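# Place cassette in gel imager drawer and close it

## Task

Put the cassette FINISHED onto the glass in the drawer of gel imager IM, centred inside the rectangle marked by the four corner marks and aligned with its long side. Then push IM's drawer completely shut, with FINISHED still correctly placed on the glass. IM is loose on the table, so it must stay within about a finger's width of its starting spot, stay upright and be rotated only slightly. Everything must stay in place without the robot holding it. Finally, open the gripper and move the robot away.

## Robot and tools

ROBOT. Two Doosan M1013 six-joint arms, left_arm and right_arm, each fitted with a Robotiq 2F-140 gripper and a wrist camera. Base poses in the scene frame: left_arm at (+0.059, +0.554, 0) m, quat_wxyz (+1.000, 0, 0, -0.022); right_arm at (+0.051, -0.675, 0) m, quat_wxyz (+0.995, 0, 0, -0.102). The idle arm may be parked out of the way.

FRAME. A single scene frame is used for all reported poses. Origin on the table top midway between the arms, +z up, +x out across the table, left_arm on the +y side. The arm names do not indicate sides of any picture. Reported hand positions can be slightly wrong, more so when the arm is stretched far.

GRIPPER GEOMETRY. Fingers point along the gripper's +z and open and close along its y. end_effector_position is the spot between closed pads; closed fingertips extend about 33 mm past it, fully open ones about 9 mm. While closing, the tips travel roughly 24 mm farther from the arm, so keep that clearance above surfaces.

execute_actions. Argument actions is a list holding at most one item, or empty. Empty list: nothing is commanded, current state returned. Action item: {"rows": [...], "steps": n} with 1 to 15 rows and steps up to 15 (default 15); each step lasts 1/30 s, each row drives one step, and the final row repeats if steps exceed rows. Wait item: {"steps": n} with n up to 300; it returns when that many steps have elapsed since the previous result, reply time included. Optional pictures (boolean) turns camera images on or off; by default they come with every result. A refused call does nothing.

ROW LAYOUT. Every row is one list of 18 numbers, each in [-1, 1], covering both arms even if one stays still: left_arm's six joint values, then its gripper position, force_limit, speed; then the same nine for right_arm.

JOINT VALUES are offsets, not poses. They are counted from that arm's joint angles in the latest result that printed them (before any such result in the scene, or for later calls within one reply, from the angles when the action begins), never from the previous row. Scale: 1.0 equals 1.398 rad for waist and shoulder, 2.097 rad for elbow, 2.622 rad for forearm roll, wrist pitch and wrist roll. Column order and stated ranges (rad): waist -6.283..6.283, shoulder -6.283..6.283, elbow -2.792..2.792, forearm roll -6.283..6.283, wrist pitch -6.283..6.283, wrist roll -6.283..6.283. Asking more than 0.010 rad outward beyond a range gets the call refused; true ends may differ by 0.010 either way, targets past the true end are clipped there, and "joint sent to its limit" may then appear (possibly referring to an earlier action). Sending all zeros is not a pause: it pulls the arm back to the reference angles.

MOTION LIMITS. Target speed caps: 2.09 rad/s waist and shoulder, 3.14 elbow, 3.93 the three wrist joints, reached after 0.3 s, joints of one arm synchronised. Targets stay within a lead of the measured angle: 0.456 rad waist/shoulder, 0.683 elbow, 0.854 wrist joints. If the targets would shift the gripper over 70 mm from where it is, all are scaled back. Between calls the arms keep heading to the last row's target until they have nearly stopped or a step is HELD.

GRIPPER NUMBERS (absolute commands, not offsets). position: +1 fully open (140 mm), pads touch near -0.8, -1 closes until blocked. force_limit: about 14 N at -1, 60 N at 0, 107 N at +1 (parts up to 40 mm wide). speed: about 30 mm/s at -1, 140 at 0, 250 at +1. To keep a gripper unchanged, resend its previous three numbers. To tighten a grip already at object_status 2, raise force_limit and switch position between -1 and -0.98.

RESULTS. State line per arm: end_effector_position (m), end_effector_quat_wxyz, linear and angular velocities. object_status: 0 moving, 1 blocked while opening, 2 blocked while closing (a grip), 3 at target or pads met. position_measured is in counts, 3 fully open to 230 pads touching, not linear. Joint positions and Joint velocities come per arm in column order (rad, rad/s). Joint torques carry per-unit offsets and noise. Flange force is the controller's estimate of outside force on the gripper, including held weight; "no reading" means none. "joint command not followed" means the clearance check altered joint targets; HELD marks steps whose row was not sent. MOTOR HOT warns of heating; an OVER-TEMPERATURE FAULT brakes the arm until cool.

AVOID. Torque fault (contact torque reaching a joint's load limit: waist 306, shoulder 306, elbow 144, wrist joints 40.5 N m, held weight included) or force fault (144 N on arm, tool or load) halts that arm 10 s and cancels the rest of the call. Don't let the arms collide, don't drop, slam or shove hard, and never let anything leave the table. Brief tugs on held parts or pushes on loose ones can happen.

CAMERAS. cam_high 896x504, cam_left_wrist 616x616, cam_right_wrist 616x616. Wrist cameras sit near link wrist_camera_optical (+z forward, +x image right, +y image down), possibly up to about 51 mm and 29 degrees off.

zoom_image: camera (one of the three names) and region [x0, y0, x1, y1] in pixels of that camera's latest image, origin top-left, at most 504 by 504.

read_manual: section "licences" returns URDF licence texts; no motion.

finished_scene: scene is the current scene's number; ends it irreversibly, reports success, and gives the next task. Call it only once the result holds without the robot.

Each tool is called in YAML: its name, and indented under it one key for each argument.

## Session

execute_actions:
  actions: []

Scene clock: 0.00 s of 7600.00 s.
left_arm: end_effector_position=(+0.5754, +0.5837, +0.1406) position_measured=3 object_status=3 end_effector_quat_wxyz=(-0.046, +0.512, +0.858, +0.017) end_effector_velocity=(+0.000, +0.000, +0.000) end_effector_angular_velocity=(+0.001, -0.001, +0.002) | right_arm: end_effector_position=(+0.4236, +0.1232, +0.3486) position_measured=3 object_status=3 end_effector_quat_wxyz=(+0.027, -0.595, +0.801, -0.061) end_effector_velocity=(+0.000, -0.000, +0.001) end_effector_angular_velocity=(+0.001, -0.001, +0.000)
Joint positions: left_arm=[-0.012  0.102  2.03   0.082  1.077 -0.591] | right_arm=[ 1.35   0.554  1.02  -0.132  1.58   4.579]
Joint velocities: left_arm=[ 0.     0.    -0.001  0.001 -0.    -0.002] | right_arm=[-0.    -0.001 -0.    -0.    -0.    -0.   ]
Joint torques (N m, as the joint torque sensors report them, + toward a larger angle): no reading
Flange force (N, the push that the arm receives, along the gripper's own x y z axes): no reading

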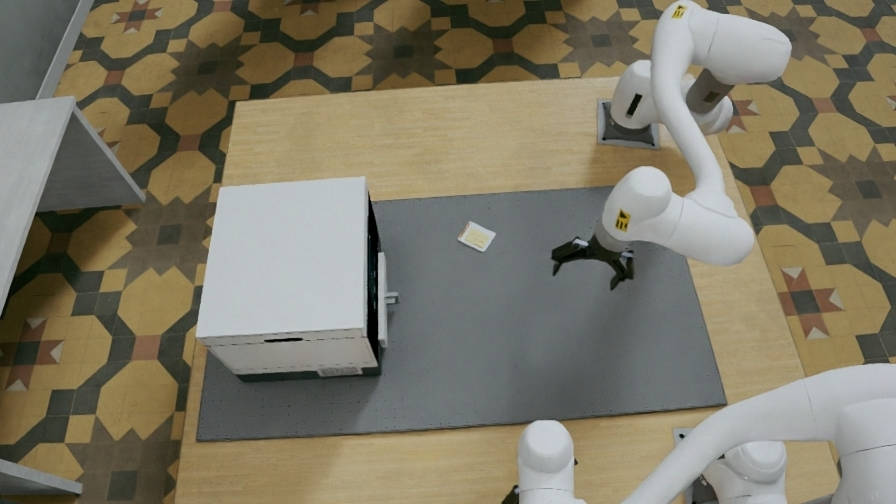

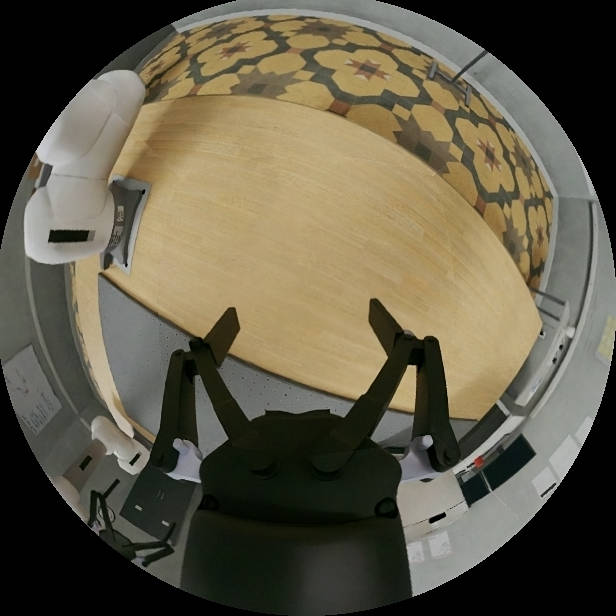

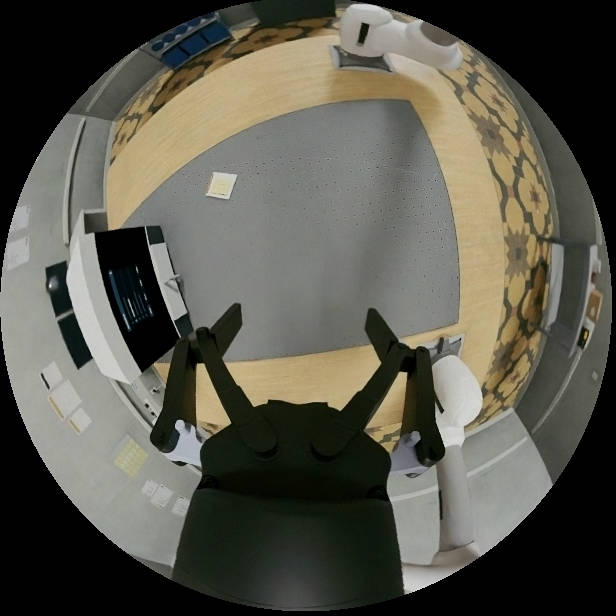

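Now the drawer is closed, with a different handle.

zoom_image:
  camera: "cam_high"
  region: [340, 200, 520, 380]

zoom_image:
  camera: "cam_right_wrist"
  region: [60, 160, 260, 380]

Region (340, 200, 520, 380) of cam_high's 896x504 image, scaled by 2.800, with more detail than that image has.

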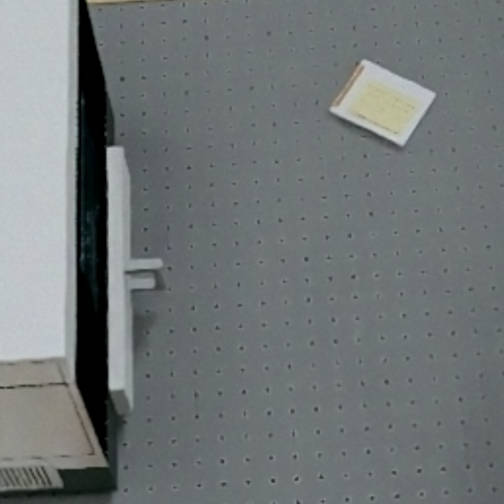

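Region (60, 160, 260, 380) of cam_right_wrist's 616x616 image, scaled by 2.291, with more detail than that image has; it fills the left 458 columns of this view, and the rest is white.

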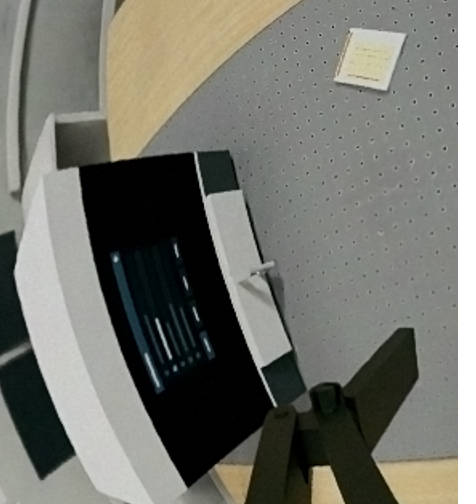

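execute_actions:
  actions:
    - {"rows": [[0,0,0,0,0,0,1,0,0,-0.2256,0.1033,0.1572,-0.2002,-0.3101,0.5228,-0.21,0.2,0.3]], "steps": 15}
  pictures: false

execute_actions:
  actions:
    - {"steps": 40}

zoom_image:
  camera: "cam_right_wrist"
  region: [180, 230, 430, 420]

zoom_image:
  camera: "cam_high"
  region: [350, 230, 470, 360]

Scene clock: 14.67 s of 7600.00 s.
left_arm: end_effector_position=(+0.5754, +0.5837, +0.1406) position_measured=3 object_status=3 end_effector_quat_wxyz=(-0.046, +0.512, +0.858, +0.017) end_effector_velocity=(-0.000, -0.000, -0.001) end_effector_angular_velocity=(-0.000, +0.001, -0.001) | right_arm: end_effector_position=(+0.6132, +0.0945, +0.2391) position_measured=129 object_status=0 end_effector_quat_wxyz=(+0.150, -0.392, +0.903, -0.095) end_effector_velocity=(+0.383, -0.102, -0.219) end_effector_angular_velocity=(+0.411, -0.547, -1.047)
Joint positions: left_arm=[-0.012  0.102  2.03   0.082  1.077 -0.591] | right_arm=[ 1.221  0.613  1.154 -0.346  1.248  4.999]
Joint velocities: left_arm=[-0.001  0.001  0.001 -0.    -0.     0.   ] | right_arm=[-0.281  0.126  0.292 -0.465 -0.722  1.171]
Joint torques (N m, as the joint torque sensors report them, + toward a larger angle): left_arm=[  3.52 -46.41 -33.41   3.87   0.03  -0.3 ] | right_arm=[   5.26 -100.27  -38.01    3.17    0.42   -0.16]
Flange force (N, the push that the arm receives, along the gripper's own x y z axes): left_arm=[-7.3 0.6 -2.0] | right_arm=[-6.0 -5.2 -1.4]
Steps of this call (steps 1 to 90: nothing new was sent; then 11.17 s passed at rest; steps 91 to 105: all 15 steps of this action). Readings (joint positions | what the end effector reports):
91: left_arm=[-0.012 0.102 2.030 0.082 1.077 -0.591] | right_arm=[1.349 0.554 1.020 -0.132 1.580 4.579] | left_arm position_measured=3 object_status=3 | right_arm position_measured=3 object_status=0
92: left_arm=[-0.012 0.102 2.030 0.082 1.077 -0.591] | right_arm=[1.347 0.555 1.022 -0.136 1.574 4.586] | left_arm position_measured=3 object_status=3 | right_arm position_measured=7 object_status=0
94: left_arm=[-0.012 0.102 2.030 0.082 1.077 -0.591] | right_arm=[1.328 0.563 1.042 -0.168 1.524 4.638] | left_arm position_measured=3 object_status=3 | right_arm position_measured=26 object_status=0
98: left_arm=[-0.012 0.102 2.030 0.082 1.077 -0.591] | right_arm=[1.288 0.582 1.084 -0.234 1.422 4.755] | left_arm position_measured=3 object_status=3 | right_arm position_measured=63 object_status=0
105: the state above

Scene clock: 16.00 s of 7600.00 s.
left_arm: end_effector_position=(+0.5754, +0.5837, +0.1406) position_measured=3 object_status=3 end_effector_quat_wxyz=(-0.046, +0.512, +0.858, +0.017) end_effector_velocity=(+0.000, -0.000, -0.000) end_effector_angular_velocity=(+0.001, +0.000, -0.002) | right_arm: end_effector_position=(+0.8211, +0.0080, +0.0984) position_measured=155 object_status=3 end_effector_quat_wxyz=(+0.301, +0.000, +0.954, -0.000) end_effector_velocity=(+0.001, +0.001, +0.001) end_effector_angular_velocity=(+0.001, -0.001, +0.000)
Joint positions: left_arm=[-0.012  0.102  2.03   0.082  1.077 -0.591] | right_arm=[ 1.034  0.698  1.349 -0.657  0.767  5.949]
Joint velocities: left_arm=[-0.001  0.    -0.     0.001  0.     0.   ] | right_arm=[-0.     0.    -0.002 -0.    -0.    -0.   ]
Joint torques (N m, as the joint torque sensors report them, + toward a larger angle): left_arm=[  3.27 -46.5  -32.61   3.95   0.15  -0.21] | right_arm=[   4.01 -101.97  -34.76    2.05   -0.27   -0.21]
Flange force (N, the push that the arm receives, along the gripper's own x y z axes): left_arm=[-7.3 2.2 -2.7] | right_arm=[-5.3 -0.5 1.5]
Steps of this call (steps 1 to 40: the robot went on to your last target). Readings (joint positions | what the end effector reports):
1: left_arm=[-0.012 0.102 2.030 0.082 1.077 -0.591] | right_arm=[1.211 0.617 1.164 -0.362 1.224 5.040] | left_arm position_measured=3 object_status=3 | right_arm position_measured=138 object_status=0
2: left_arm=[-0.012 0.102 2.030 0.082 1.077 -0.591] | right_arm=[1.202 0.622 1.174 -0.378 1.200 5.083] | left_arm position_measured=3 object_status=3 | right_arm position_measured=147 object_status=0
4: left_arm=[-0.012 0.102 2.030 0.082 1.077 -0.591] | right_arm=[1.183 0.630 1.194 -0.409 1.151 5.174] | left_arm position_measured=3 object_status=3 | right_arm position_measured=155 object_status=0
8: left_arm=[-0.012 0.102 2.030 0.082 1.077 -0.591] | right_arm=[1.145 0.648 1.234 -0.473 1.052 5.373] | left_arm position_measured=3 object_status=3 | right_arm position_measured=155 object_status=0
40: the state above

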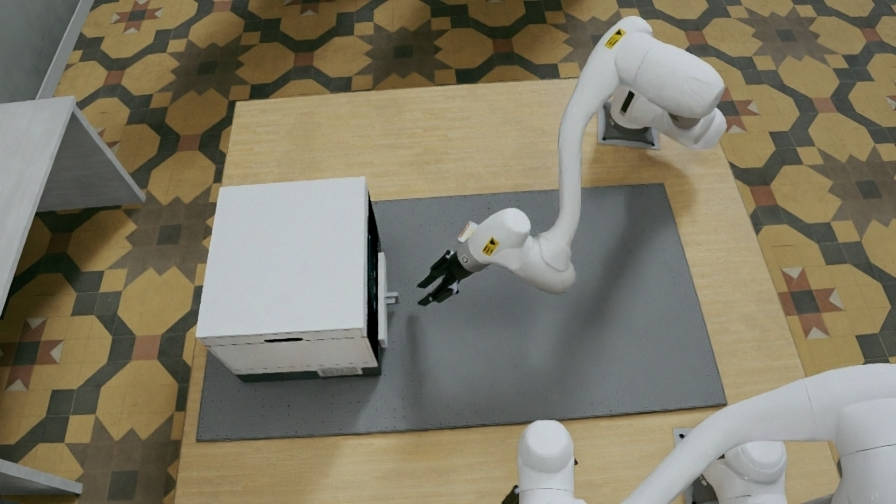

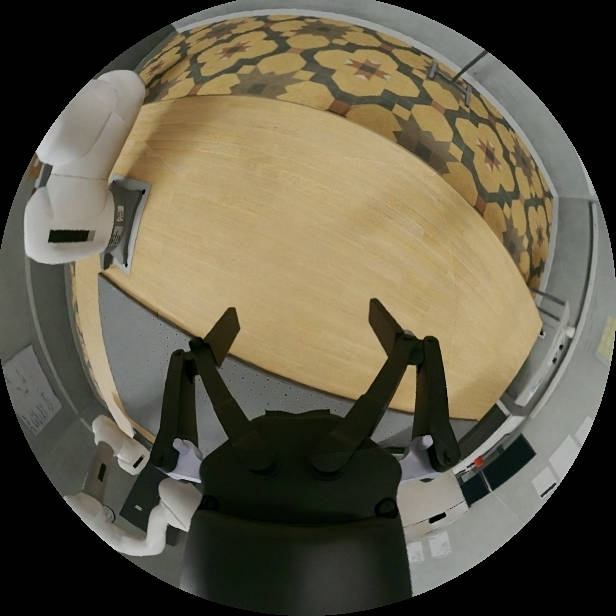

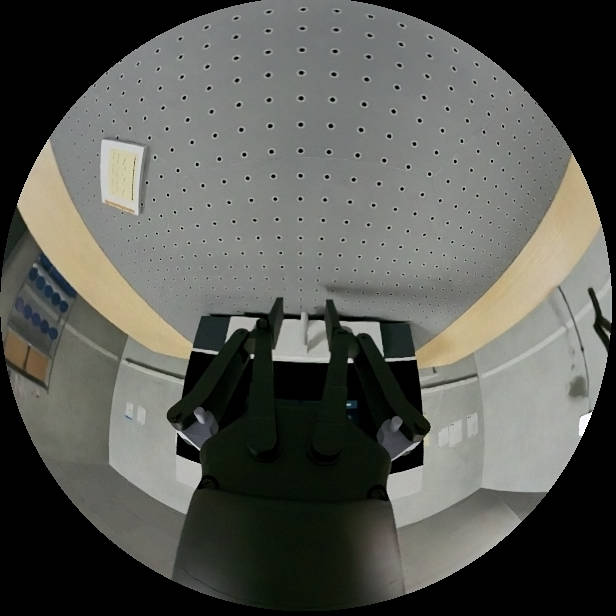

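Region (180, 230, 430, 420) of cam_right_wrist's 616x616 image, scaled by 2.016, with more detail than that image has; it fills the top 383 rows of this view, and the rest is white.

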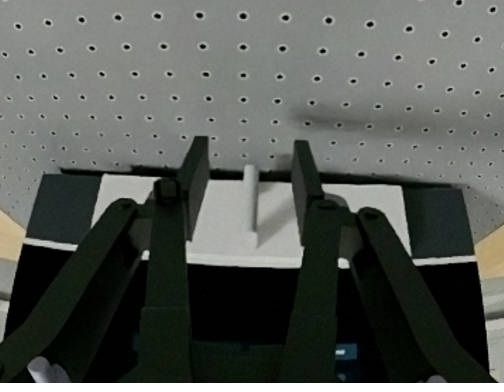

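Region (350, 230, 470, 360) of cam_high's 896x504 image, scaled by 3.877, with more detail than that image has; it fills the left 465 columns of this view, and the rest is white.

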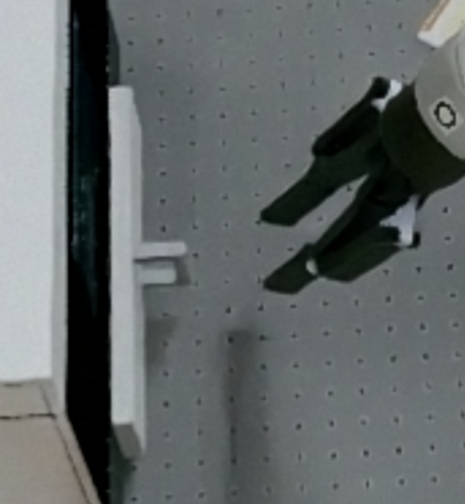

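execute_actions:
  actions:
    - {"rows": [[0,0,0,0,0,0,1,0,0,-0.0379,0.0547,-0.0558,0.0162,0.002,-0.0345,-0.21,0.2,0.3]], "steps": 15}

zoom_image:
  camera: "cam_right_wrist"
  region: [180, 230, 430, 420]

zoom_image:
  camera: "cam_high"
  region: [350, 230, 470, 360]

Scene clock: 33.67 s of 7600.00 s.
left_arm: end_effector_position=(+0.5754, +0.5837, +0.1406) position_measured=3 object_status=3 end_effector_quat_wxyz=(-0.046, +0.512, +0.858, +0.017) end_effector_velocity=(+0.000, +0.001, +0.000) end_effector_angular_velocity=(+0.000, -0.000, +0.000) | right_arm: end_effector_position=(+0.8883, +0.0079, +0.0867) position_measured=155 object_status=3 end_effector_quat_wxyz=(+0.300, +0.001, +0.954, -0.000) end_effector_velocity=(-0.000, +0.001, -0.000) end_effector_angular_velocity=(-0.000, +0.000, +0.001)
Joint positions: left_arm=[-0.012  0.102  2.03   0.082  1.077 -0.591] | right_arm=[ 0.981  0.775  1.232 -0.614  0.773  5.859]
Joint velocities: left_arm=[ 0.002  0.001 -0.001  0.001  0.     0.001] | right_arm=[ 0.     0.    -0.001  0.     0.    -0.001]
Joint torques (N m, as the joint torque sensors report them, + toward a larger angle): left_arm=[  2.68 -46.72 -32.4    3.84   0.12  -0.2 ] | right_arm=[   3.07 -109.3   -35.12    2.22   -0.33   -0.15]
Flange force (N, the push that the arm receives, along the gripper's own x y z axes): left_arm=[-6.6 3.3 -2.9] | right_arm=[-6.4 1.9 2.0]
Steps of this call (steps 1 to 15: the robot went on to your last target; steps 16 to 90: nothing new was sent; then 14.17 s passed at rest; steps 91 to 105: all 15 steps of this action). Readings (joint positions | what the end effector reports):
91: left_arm=[-0.012 0.102 2.030 0.082 1.077 -0.591] | right_arm=[1.034 0.699 1.349 -0.657 0.767 5.949] | left_arm position_measured=3 object_status=3 | right_arm position_measured=155 object_status=3
92: left_arm=[-0.012 0.102 2.030 0.082 1.077 -0.591] | right_arm=[1.032 0.702 1.344 -0.655 0.767 5.945] | left_arm position_measured=3 object_status=3 | right_arm position_measured=155 object_status=3
94: left_arm=[-0.012 0.102 2.030 0.082 1.077 -0.591] | right_arm=[1.012 0.731 1.300 -0.639 0.769 5.911] | left_arm position_measured=3 object_status=3 | right_arm position_measured=155 object_status=3
98: left_arm=[-0.012 0.102 2.030 0.082 1.077 -0.591] | right_arm=[0.981 0.774 1.234 -0.615 0.772 5.860] | left_arm position_measured=3 object_status=3 | right_arm position_measured=155 object_status=3
105: the state above

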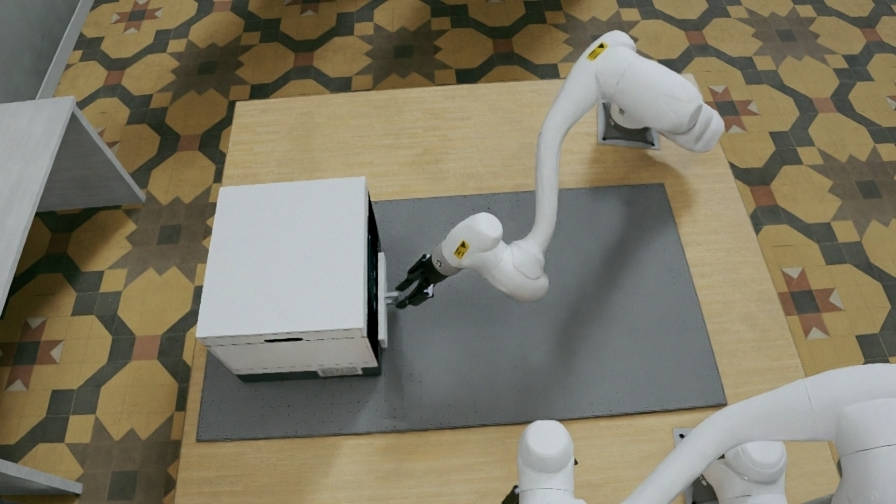

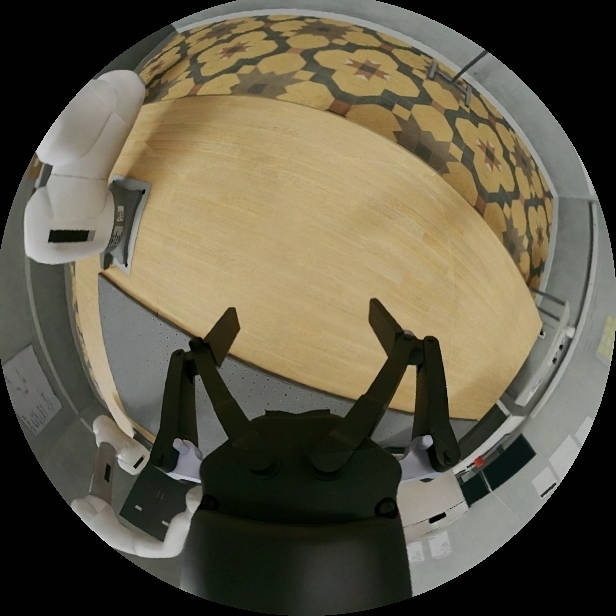

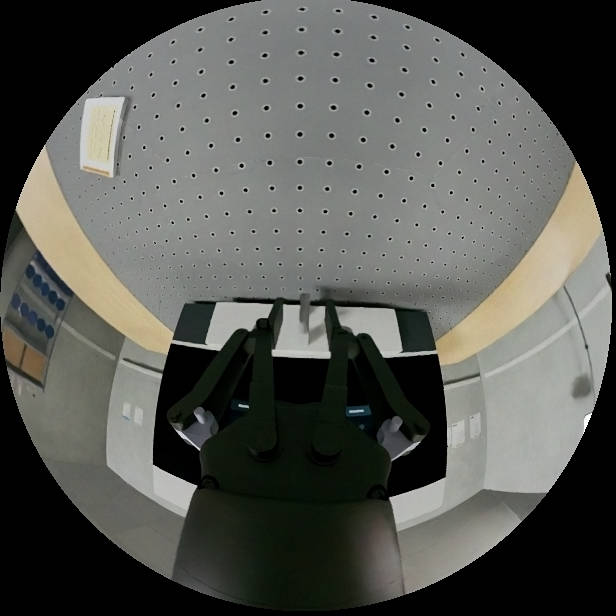

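Region (180, 230, 430, 420) of cam_right_wrist's 616x616 image, scaled by 2.016, with more detail than that image has; it fills the top 383 rows of this view, and the rest is white.

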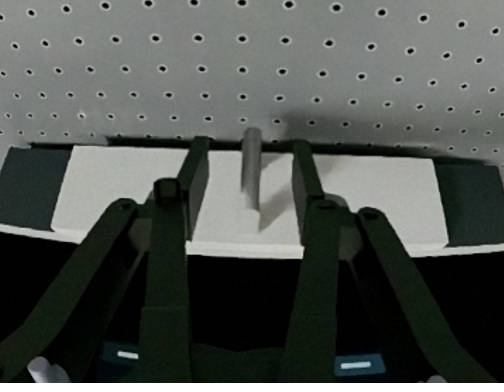

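Region (350, 230, 470, 360) of cam_high's 896x504 image, scaled by 3.877, with more detail than that image has; it fills the left 465 columns of this view, and the rest is white.

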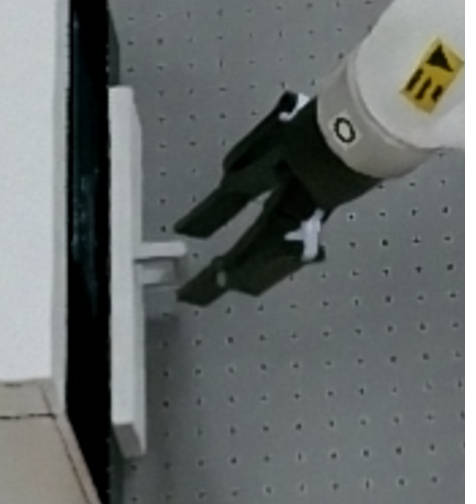

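execute_actions:
  actions:
    - {"rows": [[0,0,0,0,0,0,1,0,0,-0.0087,0.0124,-0.0136,0.0039,0.0005,-0.0087,-0.21,0.2,0.3]], "steps": 12}
  pictures: false

execute_actions:
  actions:
    - {"rows": [[0,0,0,0,0,0,1,0,0,0,0,0,0,0,0,-1,0.6,-0.3]], "steps": 15}
  pictures: false

execute_actions:
  actions:
    - {"steps": 10}

zoom_image:
  camera: "cam_high"
  region: [350, 230, 470, 360]

Scene clock: 38.97 s of 7600.00 s.
left_arm: end_effector_position=(+0.5754, +0.5837, +0.1406) position_measured=3 object_status=3 end_effector_quat_wxyz=(-0.046, +0.512, +0.858, +0.017) end_effector_velocity=(+0.000, +0.000, +0.000) end_effector_angular_velocity=(-0.000, -0.001, +0.002) | right_arm: end_effector_position=(+0.9042, +0.0075, +0.0851) position_measured=155 object_status=3 end_effector_quat_wxyz=(+0.301, -0.000, +0.954, +0.000) end_effector_velocity=(+0.001, -0.001, +0.001) end_effector_angular_velocity=(+0.001, -0.001, -0.001)
Joint positions: left_arm=[-0.012  0.102  2.03   0.082  1.077 -0.591] | right_arm=[ 0.969  0.792  1.204 -0.604  0.774  5.836]
Joint velocities: left_arm=[ 0.001  0.    -0.001 -0.     0.    -0.001] | right_arm=[-0.001 -0.001 -0.    -0.     0.     0.   ]
Joint torques (N m, as the joint torque sensors report them, + toward a larger angle): left_arm=[  2.55 -47.03 -32.83   3.83   0.08  -0.18] | right_arm=[   3.68 -110.23  -35.02    2.22   -0.43   -0.16]
Flange force (N, the push that the arm receives, along the gripper's own x y z axes): left_arm=[-6.3 3.1 -2.5] | right_arm=[-7.4 1.3 1.7]
Steps of this call (steps 1 to 15: the robot went on to your last target; steps 16 to 90: nothing new was sent; then 1.90 s passed at rest; steps 91 to 102: all 12 steps of this action). Readings (joint positions | what the end effector reports):
91: left_arm=[-0.012 0.102 2.030 0.082 1.077 -0.591] | right_arm=[0.981 0.775 1.232 -0.614 0.773 5.859] | left_arm position_measured=3 object_status=3 | right_arm position_measured=155 object_status=3
92: left_arm=[-0.012 0.102 2.030 0.082 1.077 -0.591] | right_arm=[0.979 0.778 1.227 -0.612 0.773 5.854] | left_arm position_measured=3 object_status=3 | right_arm position_measured=155 object_status=3
94: left_arm=[-0.012 0.102 2.030 0.082 1.077 -0.591] | right_arm=[0.971 0.789 1.209 -0.606 0.774 5.840] | left_arm position_measured=3 object_status=3 | right_arm position_measured=155 object_status=3
98: left_arm=[-0.012 0.102 2.030 0.082 1.077 -0.591] | right_arm=[0.969 0.792 1.204 -0.604 0.774 5.836] | left_arm position_measured=3 object_status=3 | right_arm position_measured=155 object_status=3
102: the state above

Scene clock: 39.47 s of 7600.00 s.
left_arm: end_effector_position=(+0.5754, +0.5837, +0.1406) position_measured=3 object_status=3 end_effector_quat_wxyz=(-0.046, +0.512, +0.858, +0.017) end_effector_velocity=(+0.001, +0.000, +0.000) end_effector_angular_velocity=(+0.000, -0.001, +0.001) | right_arm: end_effector_position=(+0.9042, +0.0075, +0.0851) position_measured=218 object_status=0 end_effector_quat_wxyz=(+0.301, -0.000, +0.954, +0.000) end_effector_velocity=(+0.000, -0.001, -0.001) end_effector_angular_velocity=(-0.001, +0.001, -0.001)
Joint positions: left_arm=[-0.012  0.102  2.03   0.082  1.077 -0.591] | right_arm=[ 0.969  0.792  1.204 -0.604  0.774  5.836]
Joint velocities: left_arm=[ 0.001  0.    -0.001  0.    -0.    -0.   ] | right_arm=[-0.001  0.001  0.    -0.     0.     0.   ]
Joint torques (N m, as the joint torque sensors report them, + toward a larger angle): left_arm=[  3.05 -46.15 -32.74   3.81   0.08  -0.27] | right_arm=[ -12.94 -106.99  -30.79    0.56    3.55   -0.05]
Flange force (N, the push that the arm receives, along the gripper's own x y z axes): left_arm=[-6.4 1.8 -3.1] | right_arm=[-2.5 15.2 -3.7]
Steps of this call (steps 1 to 15: all 15 steps of this action). Readings (joint positions | what the end effector reports):
1: left_arm=[-0.012 0.102 2.030 0.082 1.077 -0.591] | right_arm=[0.969 0.792 1.204 -0.604 0.774 5.836] | left_arm position_measured=3 object_status=3 | right_arm position_measured=155 object_status=0
2: left_arm=[-0.012 0.102 2.030 0.082 1.077 -0.591] | right_arm=[0.969 0.792 1.204 -0.604 0.774 5.836] | left_arm position_measured=3 object_status=3 | right_arm position_measured=158 object_status=0
4: left_arm=[-0.012 0.102 2.030 0.082 1.077 -0.591] | right_arm=[0.969 0.792 1.204 -0.604 0.774 5.836] | left_arm position_measured=3 object_status=3 | right_arm position_measured=169 object_status=0
8: left_arm=[-0.012 0.102 2.030 0.082 1.077 -0.591] | right_arm=[0.969 0.792 1.204 -0.604 0.774 5.836] | left_arm position_measured=3 object_status=3 | right_arm position_measured=192 object_status=0
15: the state above

Scene clock: 39.80 s of 7600.00 s.
left_arm: end_effector_position=(+0.5754, +0.5837, +0.1406) position_measured=3 object_status=3 end_effector_quat_wxyz=(-0.046, +0.512, +0.858, +0.017) end_effector_velocity=(-0.001, +0.001, -0.000) end_effector_angular_velocity=(+0.000, +0.001, +0.001) | right_arm: end_effector_position=(+0.9042, +0.0075, +0.0851) position_measured=218 object_status=2 end_effector_quat_wxyz=(+0.301, -0.000, +0.954, +0.000) end_effector_velocity=(+0.001, -0.000, +0.000) end_effector_angular_velocity=(-0.000, -0.002, +0.000)
Joint positions: left_arm=[-0.012  0.102  2.03   0.082  1.077 -0.591] | right_arm=[ 0.969  0.792  1.204 -0.604  0.774  5.836]
Joint velocities: left_arm=[ 0.001 -0.     0.001  0.     0.     0.   ] | right_arm=[-0.     0.    -0.001 -0.002 -0.     0.   ]
Joint torques (N m, as the joint torque sensors report them, + toward a larger angle): left_arm=[  3.23 -46.27 -33.13   3.94  -0.07  -0.22] | right_arm=[ -12.02 -107.29  -31.31    0.59    3.49   -0.06]
Flange force (N, the push that the arm receives, along the gripper's own x y z axes): left_arm=[-6.4 0.8 -3.0] | right_arm=[-2.5 13.9 -3.9]
Steps of this call (steps 1 to 10: the robot went on to your last target). Readings (joint positions | what the end effector reports):
1: left_arm=[-0.012 0.102 2.030 0.082 1.077 -0.591] | right_arm=[0.969 0.792 1.204 -0.604 0.774 5.836] | left_arm position_measured=3 object_status=3 | right_arm position_measured=218 object_status=0
2: left_arm=[-0.012 0.102 2.030 0.082 1.077 -0.591] | right_arm=[0.969 0.792 1.204 -0.604 0.774 5.836] | left_arm position_measured=3 object_status=3 | right_arm position_measured=218 object_status=0
4: left_arm=[-0.012 0.102 2.030 0.082 1.077 -0.591] | right_arm=[0.969 0.792 1.204 -0.604 0.774 5.836] | left_arm position_measured=3 object_status=3 | right_arm position_measured=218 object_status=2
8: left_arm=[-0.012 0.102 2.030 0.082 1.077 -0.591] | right_arm=[0.969 0.792 1.204 -0.604 0.774 5.836] | left_arm position_measured=3 object_status=3 | right_arm position_measured=218 object_status=2
10: the state above

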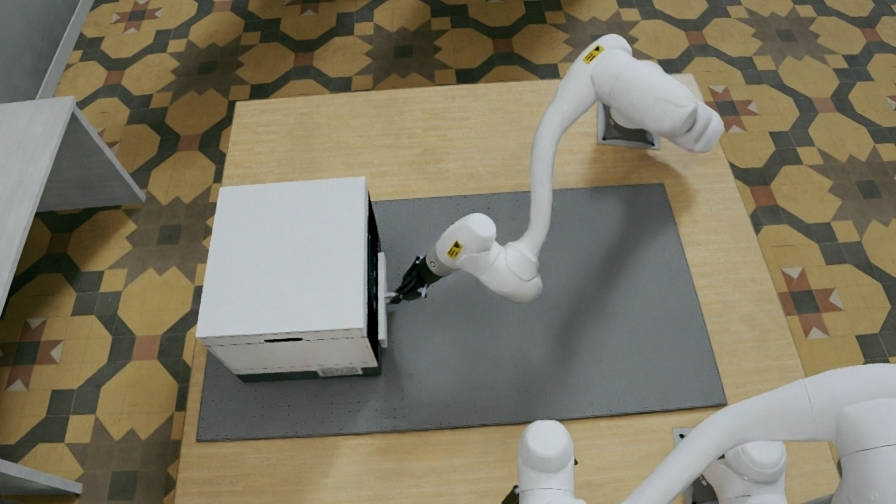

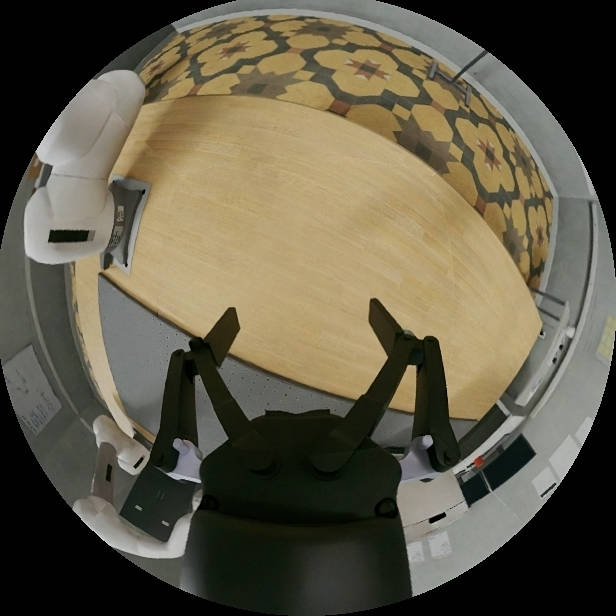

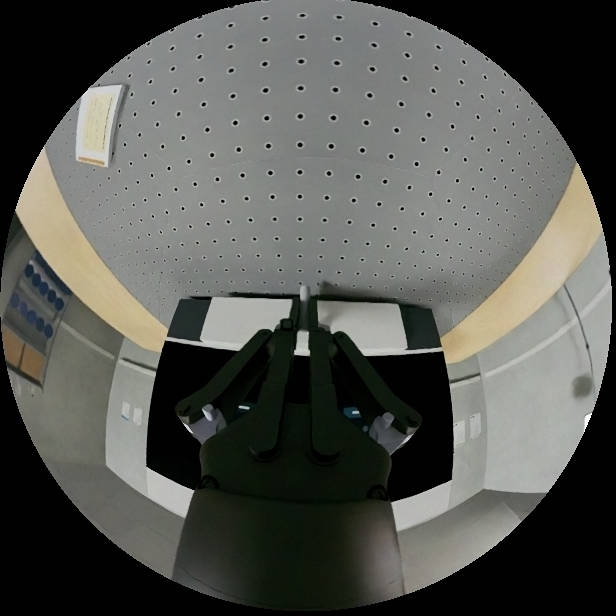

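Region (350, 230, 470, 360) of cam_high's 896x504 image, scaled by 3.877, with more detail than that image has; it fills the left 465 columns of this view, and the rest is white.

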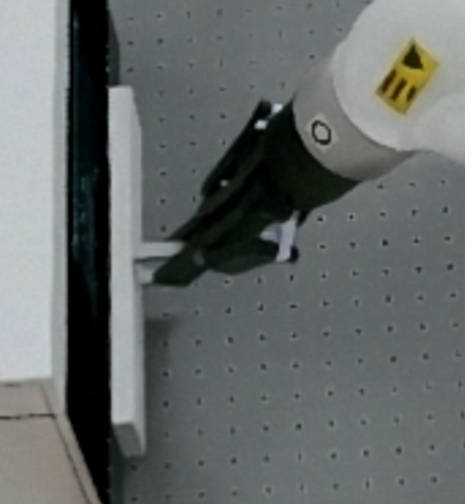

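execute_actions:
  actions:
    - {"rows": [[0,0,0,0,0,0,1,0,0,0.0007,-0.00039,0.00048,-0.00016,-0.00007,0.0005,-1,0.6,-0.3],[0,0,0,0,0,0,1,0,0,0.00095,-0.00077,0.00096,-0.00032,-0.00015,0.0008,-1,0.6,-0.3]], "steps": 12}
  pictures: false

Scene clock: 43.67 s of 7600.00 s.
left_arm: end_effector_position=(+0.5754, +0.5837, +0.1406) position_measured=3 object_status=3 end_effector_quat_wxyz=(-0.046, +0.512, +0.858, +0.017) end_effector_velocity=(-0.001, -0.000, -0.001) end_effector_angular_velocity=(-0.001, +0.001, +0.002) | right_arm: end_effector_position=(+0.9029, +0.0079, +0.0851) position_measured=218 object_status=2 end_effector_quat_wxyz=(+0.301, -0.000, +0.954, +0.000) end_effector_velocity=(-0.002, +0.001, -0.002) end_effector_angular_velocity=(-0.001, +0.002, +0.002)
Joint positions: left_arm=[-0.012  0.102  2.03   0.082  1.077 -0.591] | right_arm=[ 0.97   0.791  1.206 -0.605  0.774  5.838]
Joint velocities: left_arm=[-0.     0.     0.001 -0.001 -0.    -0.001] | right_arm=[ 0.002  0.001  0.001  0.001 -0.     0.   ]
Joint torques (N m, as the joint torque sensors report them, + toward a larger angle): left_arm=[  2.82 -46.43 -32.96   3.86   0.13  -0.19] | right_arm=[   5.19 -109.96  -30.64    3.32    2.65   -0.13]
Flange force (N, the push that the arm receives, along the gripper's own x y z axes): left_arm=[-6.1 1.7 -2.5] | right_arm=[-12.4 5.6 7.6]
Steps of this call (steps 1 to 15: the robot went on to your last target; steps 16 to 90: nothing new was sent; then 0.47 s passed at rest; steps 91 to 102: all 12 steps of this action). Readings (joint positions | what the end effector reports):
91: left_arm=[-0.012 0.102 2.030 0.082 1.077 -0.591] | right_arm=[0.969 0.792 1.204 -0.604 0.774 5.836] | left_arm position_measured=3 object_status=3 | right_arm position_measured=218 object_status=2
92: left_arm=[-0.012 0.102 2.030 0.082 1.077 -0.591] | right_arm=[0.969 0.792 1.204 -0.604 0.774 5.836] | left_arm position_measured=3 object_status=3 | right_arm position_measured=218 object_status=2
94: left_arm=[-0.012 0.102 2.030 0.082 1.077 -0.591] | right_arm=[0.970 0.791 1.205 -0.605 0.774 5.838] | left_arm position_measured=3 object_status=3 | right_arm position_measured=218 object_status=2
98: left_arm=[-0.012 0.102 2.030 0.082 1.077 -0.591] | right_arm=[0.970 0.791 1.206 -0.605 0.774 5.838] | left_arm position_measured=3 object_status=3 | right_arm position_measured=218 object_status=2
102: the state above

execute_actions:
  actions:
    - {"rows": [[0,0,0,0,0,0,1,0,0,0.00052,-0.00077,0.00096,-0.00032,-0.00015,0.0006,-1,0.6,-0.3],[0,0,0,0,0,0,1,0,0,0.00104,-0.00154,0.00191,-0.00064,-0.00029,0.0012,-1,0.6,-0.3],[0,0,0,0,0,0,1,0,0,0.00156,-0.00231,0.00287,-0.00095,-0.00044,0.0018,-1,0.6,-0.3],[0,0,0,0,0,0,1,0,0,0.00208,-0.00308,0.00382,-0.00127,-0.00058,0.0024,-1,0.6,-0.3],[0,0,0,0,0,0,1,0,0,0.0026,-0.00385,0.00478,-0.00159,-0.00073,0.003,-1,0.6,-0.3],[0,0,0,0,0,0,1,0,0,0.00312,-0.00462,0.00573,-0.00191,-0.00087,0.0036,-1,0.6,-0.3],[0,0,0,0,0,0,1,0,0,0.00364,-0.00539,0.00669,-0.00223,-0.00102,0.0042,-1,0.6,-0.3],[0,0,0,0,0,0,1,0,0,0.00416,-0.00616,0.00764,-0.00254,-0.00116,0.0048,-1,0.6,-0.3]], "steps": 15}

zoom_image:
  camera: "cam_high"
  region: [350, 230, 470, 360]

Scene clock: 48.47 s of 7600.00 s.
left_arm: end_effector_position=(+0.5754, +0.5837, +0.1406) position_measured=3 object_status=3 end_effector_quat_wxyz=(-0.046, +0.512, +0.858, +0.017) end_effector_velocity=(-0.000, +0.001, -0.000) end_effector_angular_velocity=(+0.000, +0.001, +0.002) | right_arm: end_effector_position=(+0.8950, +0.0079, +0.0851) position_measured=218 object_status=2 end_effector_quat_wxyz=(+0.301, -0.000, +0.954, +0.000) end_effector_velocity=(-0.001, -0.001, -0.003) end_effector_angular_velocity=(-0.001, +0.002, -0.002)
Joint positions: left_arm=[-0.012  0.102  2.03   0.082  1.077 -0.591] | right_arm=[ 0.976  0.782  1.222 -0.611  0.771  5.851]
Joint velocities: left_arm=[ 0.001  0.     0.     0.     0.    -0.001] | right_arm=[-0.     0.001  0.003 -0.    -0.     0.002]
Joint torques (N m, as the joint torque sensors report them, + toward a larger angle): left_arm=[  1.91 -46.32 -32.68   3.77  -0.1   -0.15] | right_arm=[   1.79 -109.86  -33.54    2.39    1.38   -0.04]
Flange force (N, the push that the arm receives, along the gripper's own x y z axes): left_arm=[-4.3 2.9 -3.7] | right_arm=[-7.2 4.0 4.3]
Steps of this call (steps 1 to 15: the robot went on to your last target; steps 16 to 90: nothing new was sent; then 1.30 s passed at rest; steps 91 to 105: all 15 steps of this action). Readings (joint positions | what the end effector reports):
91: left_arm=[-0.012 0.102 2.030 0.082 1.077 -0.591] | right_arm=[0.970 0.791 1.206 -0.605 0.774 5.838] | left_arm position_measured=3 object_status=3 | right_arm position_measured=218 object_status=2
92: left_arm=[-0.012 0.102 2.030 0.082 1.077 -0.591] | right_arm=[0.971 0.791 1.206 -0.605 0.773 5.839] | left_arm position_measured=3 object_status=3 | right_arm position_measured=218 object_status=2
94: left_arm=[-0.012 0.102 2.030 0.082 1.077 -0.591] | right_arm=[0.972 0.789 1.209 -0.606 0.773 5.841] | left_arm position_measured=3 object_status=3 | right_arm position_measured=218 object_status=2
98: left_arm=[-0.012 0.102 2.030 0.082 1.077 -0.591] | right_arm=[0.974 0.785 1.217 -0.609 0.771 5.847] | left_arm position_measured=3 object_status=3 | right_arm position_measured=218 object_status=2
105: the state above

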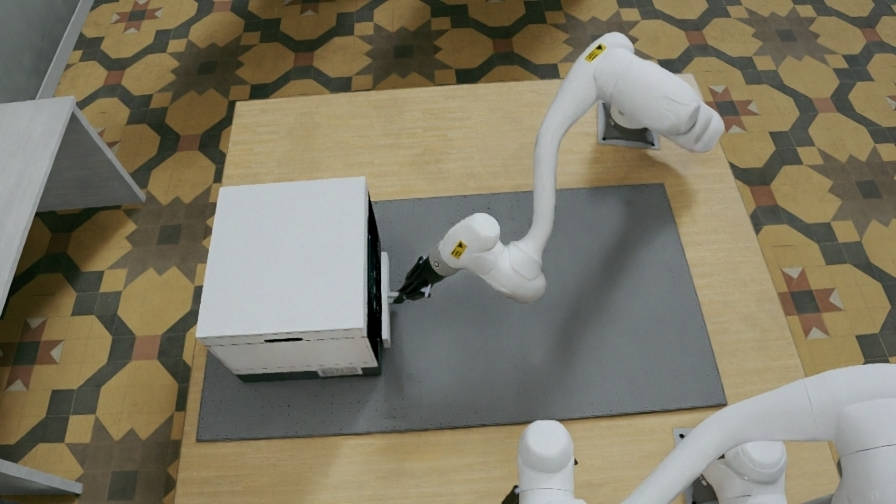

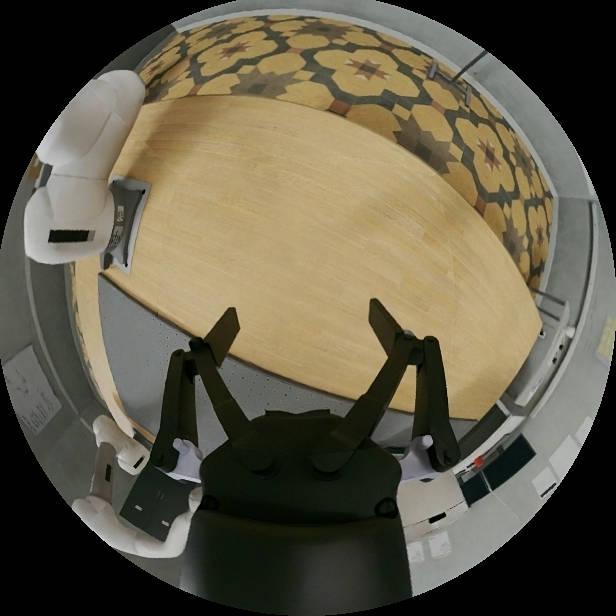

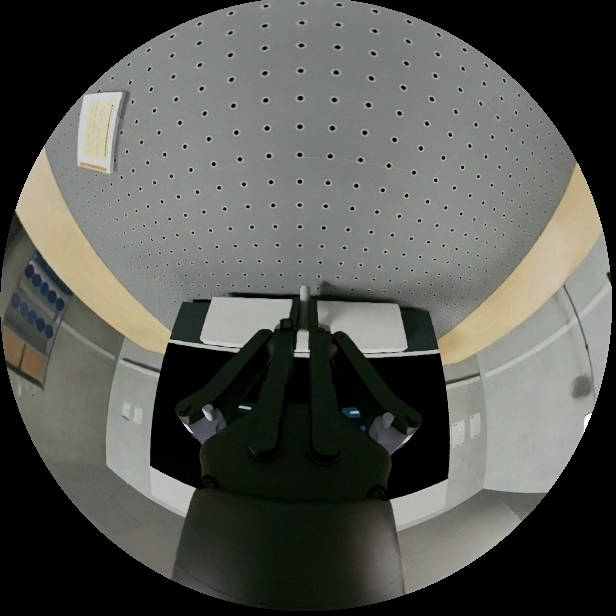

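Region (350, 230, 470, 360) of cam_high's 896x504 image, scaled by 3.877, with more detail than that image has; it fills the left 465 columns of this view, and the rest is white.

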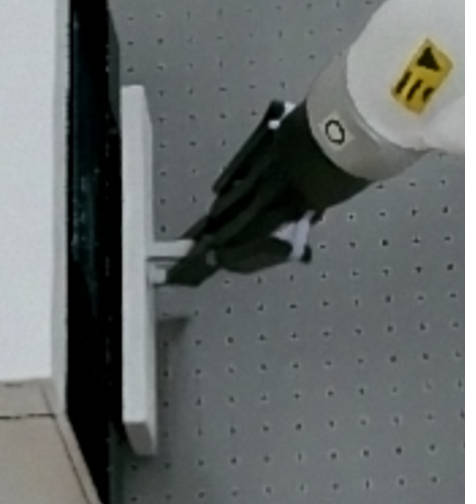

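execute_actions:
  actions: []

Scene clock: 60.57 s of 7600.00 s.
left_arm: end_effector_position=(+0.5754, +0.5837, +0.1406) position_measured=3 object_status=3 end_effector_quat_wxyz=(-0.046, +0.512, +0.858, +0.017) end_effector_velocity=(+0.000, -0.000, +0.000) end_effector_angular_velocity=(-0.001, -0.000, -0.002) | right_arm: end_effector_position=(+0.8950, +0.0079, +0.0851) position_measured=218 object_status=2 end_effector_quat_wxyz=(+0.301, -0.000, +0.954, +0.000) end_effector_velocity=(+0.001, +0.001, +0.002) end_effector_angular_velocity=(+0.002, -0.002, +0.001)
Joint positions: left_arm=[-0.012  0.102  2.03   0.082  1.077 -0.591] | right_arm=[ 0.976  0.782  1.222 -0.611  0.771  5.851]
Joint velocities: left_arm=[ 0.    -0.    -0.    -0.    -0.     0.002] | right_arm=[ 0.    -0.001 -0.002 -0.    -0.    -0.   ]
Joint torques (N m, as the joint torque sensors report them, + toward a larger angle): left_arm=[  3.53 -46.05 -32.88   3.83   0.04  -0.17] | right_arm=[   1.75 -109.46  -32.62    2.34    1.64   -0.03]
Flange force (N, the push that the arm receives, along the gripper's own x y z axes): left_arm=[-7.2 0.6 -3.3] | right_arm=[-9.0 5.4 3.6]
Steps of this call (steps 1 to 15: the robot went on to your last target; steps 16 to 90: nothing new was sent; then 9.10 s passed at rest). Readings (joint positions | what the end effector reports):
1: left_arm=[-0.012 0.102 2.030 0.082 1.077 -0.591] | right_arm=[0.976 0.782 1.222 -0.611 0.771 5.851] | left_arm position_measured=3 object_status=3 | right_arm position_measured=218 object_status=2
2: left_arm=[-0.012 0.102 2.030 0.082 1.077 -0.591] | right_arm=[0.976 0.782 1.222 -0.611 0.771 5.851] | left_arm position_measured=3 object_status=3 | right_arm position_measured=218 object_status=2
4: left_arm=[-0.012 0.102 2.030 0.082 1.077 -0.591] | right_arm=[0.976 0.782 1.222 -0.611 0.771 5.851] | left_arm position_measured=3 object_status=3 | right_arm position_measured=218 object_status=2
8: left_arm=[-0.012 0.102 2.030 0.082 1.077 -0.591] | right_arm=[0.976 0.782 1.222 -0.611 0.771 5.851] | left_arm position_measured=3 object_status=3 | right_arm position_measured=218 object_status=2
90: the state above
All arms were judged still, so your last target was given up. Only a new action makes them travel on or press farther. Fingers that are still opening or closing keep moving.

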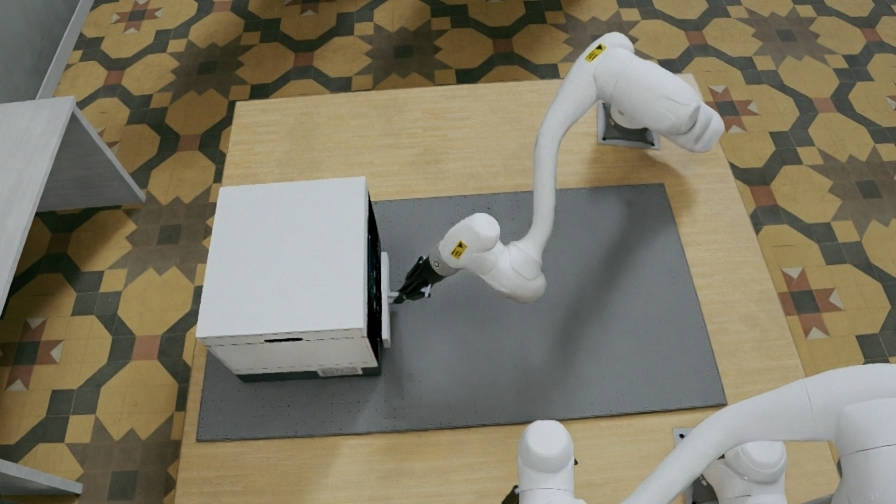

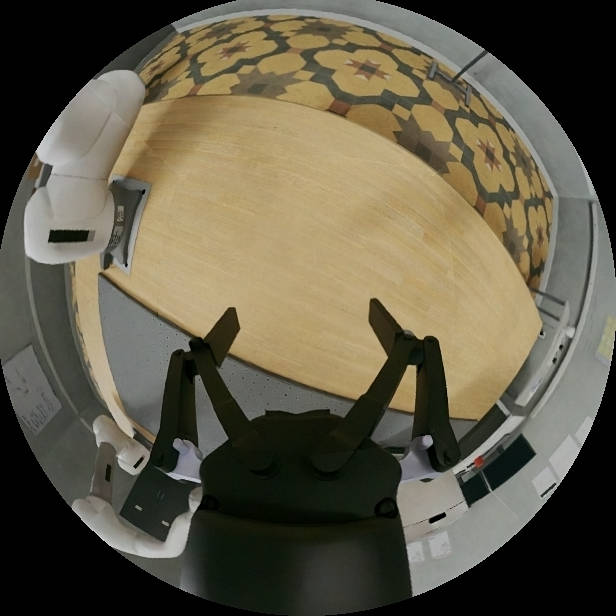

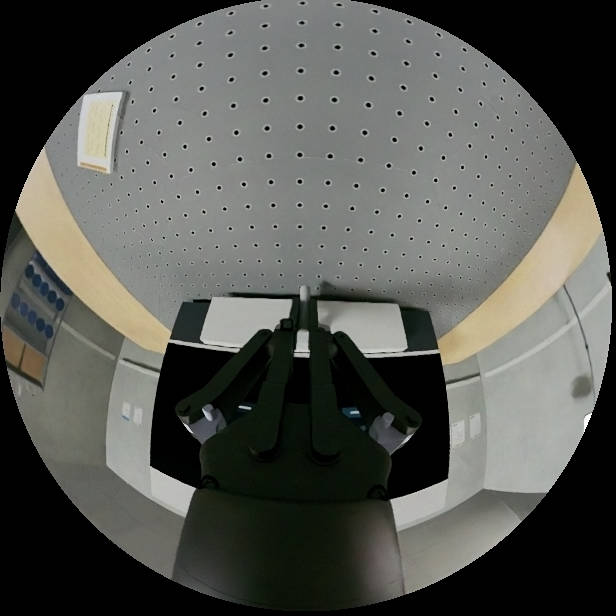

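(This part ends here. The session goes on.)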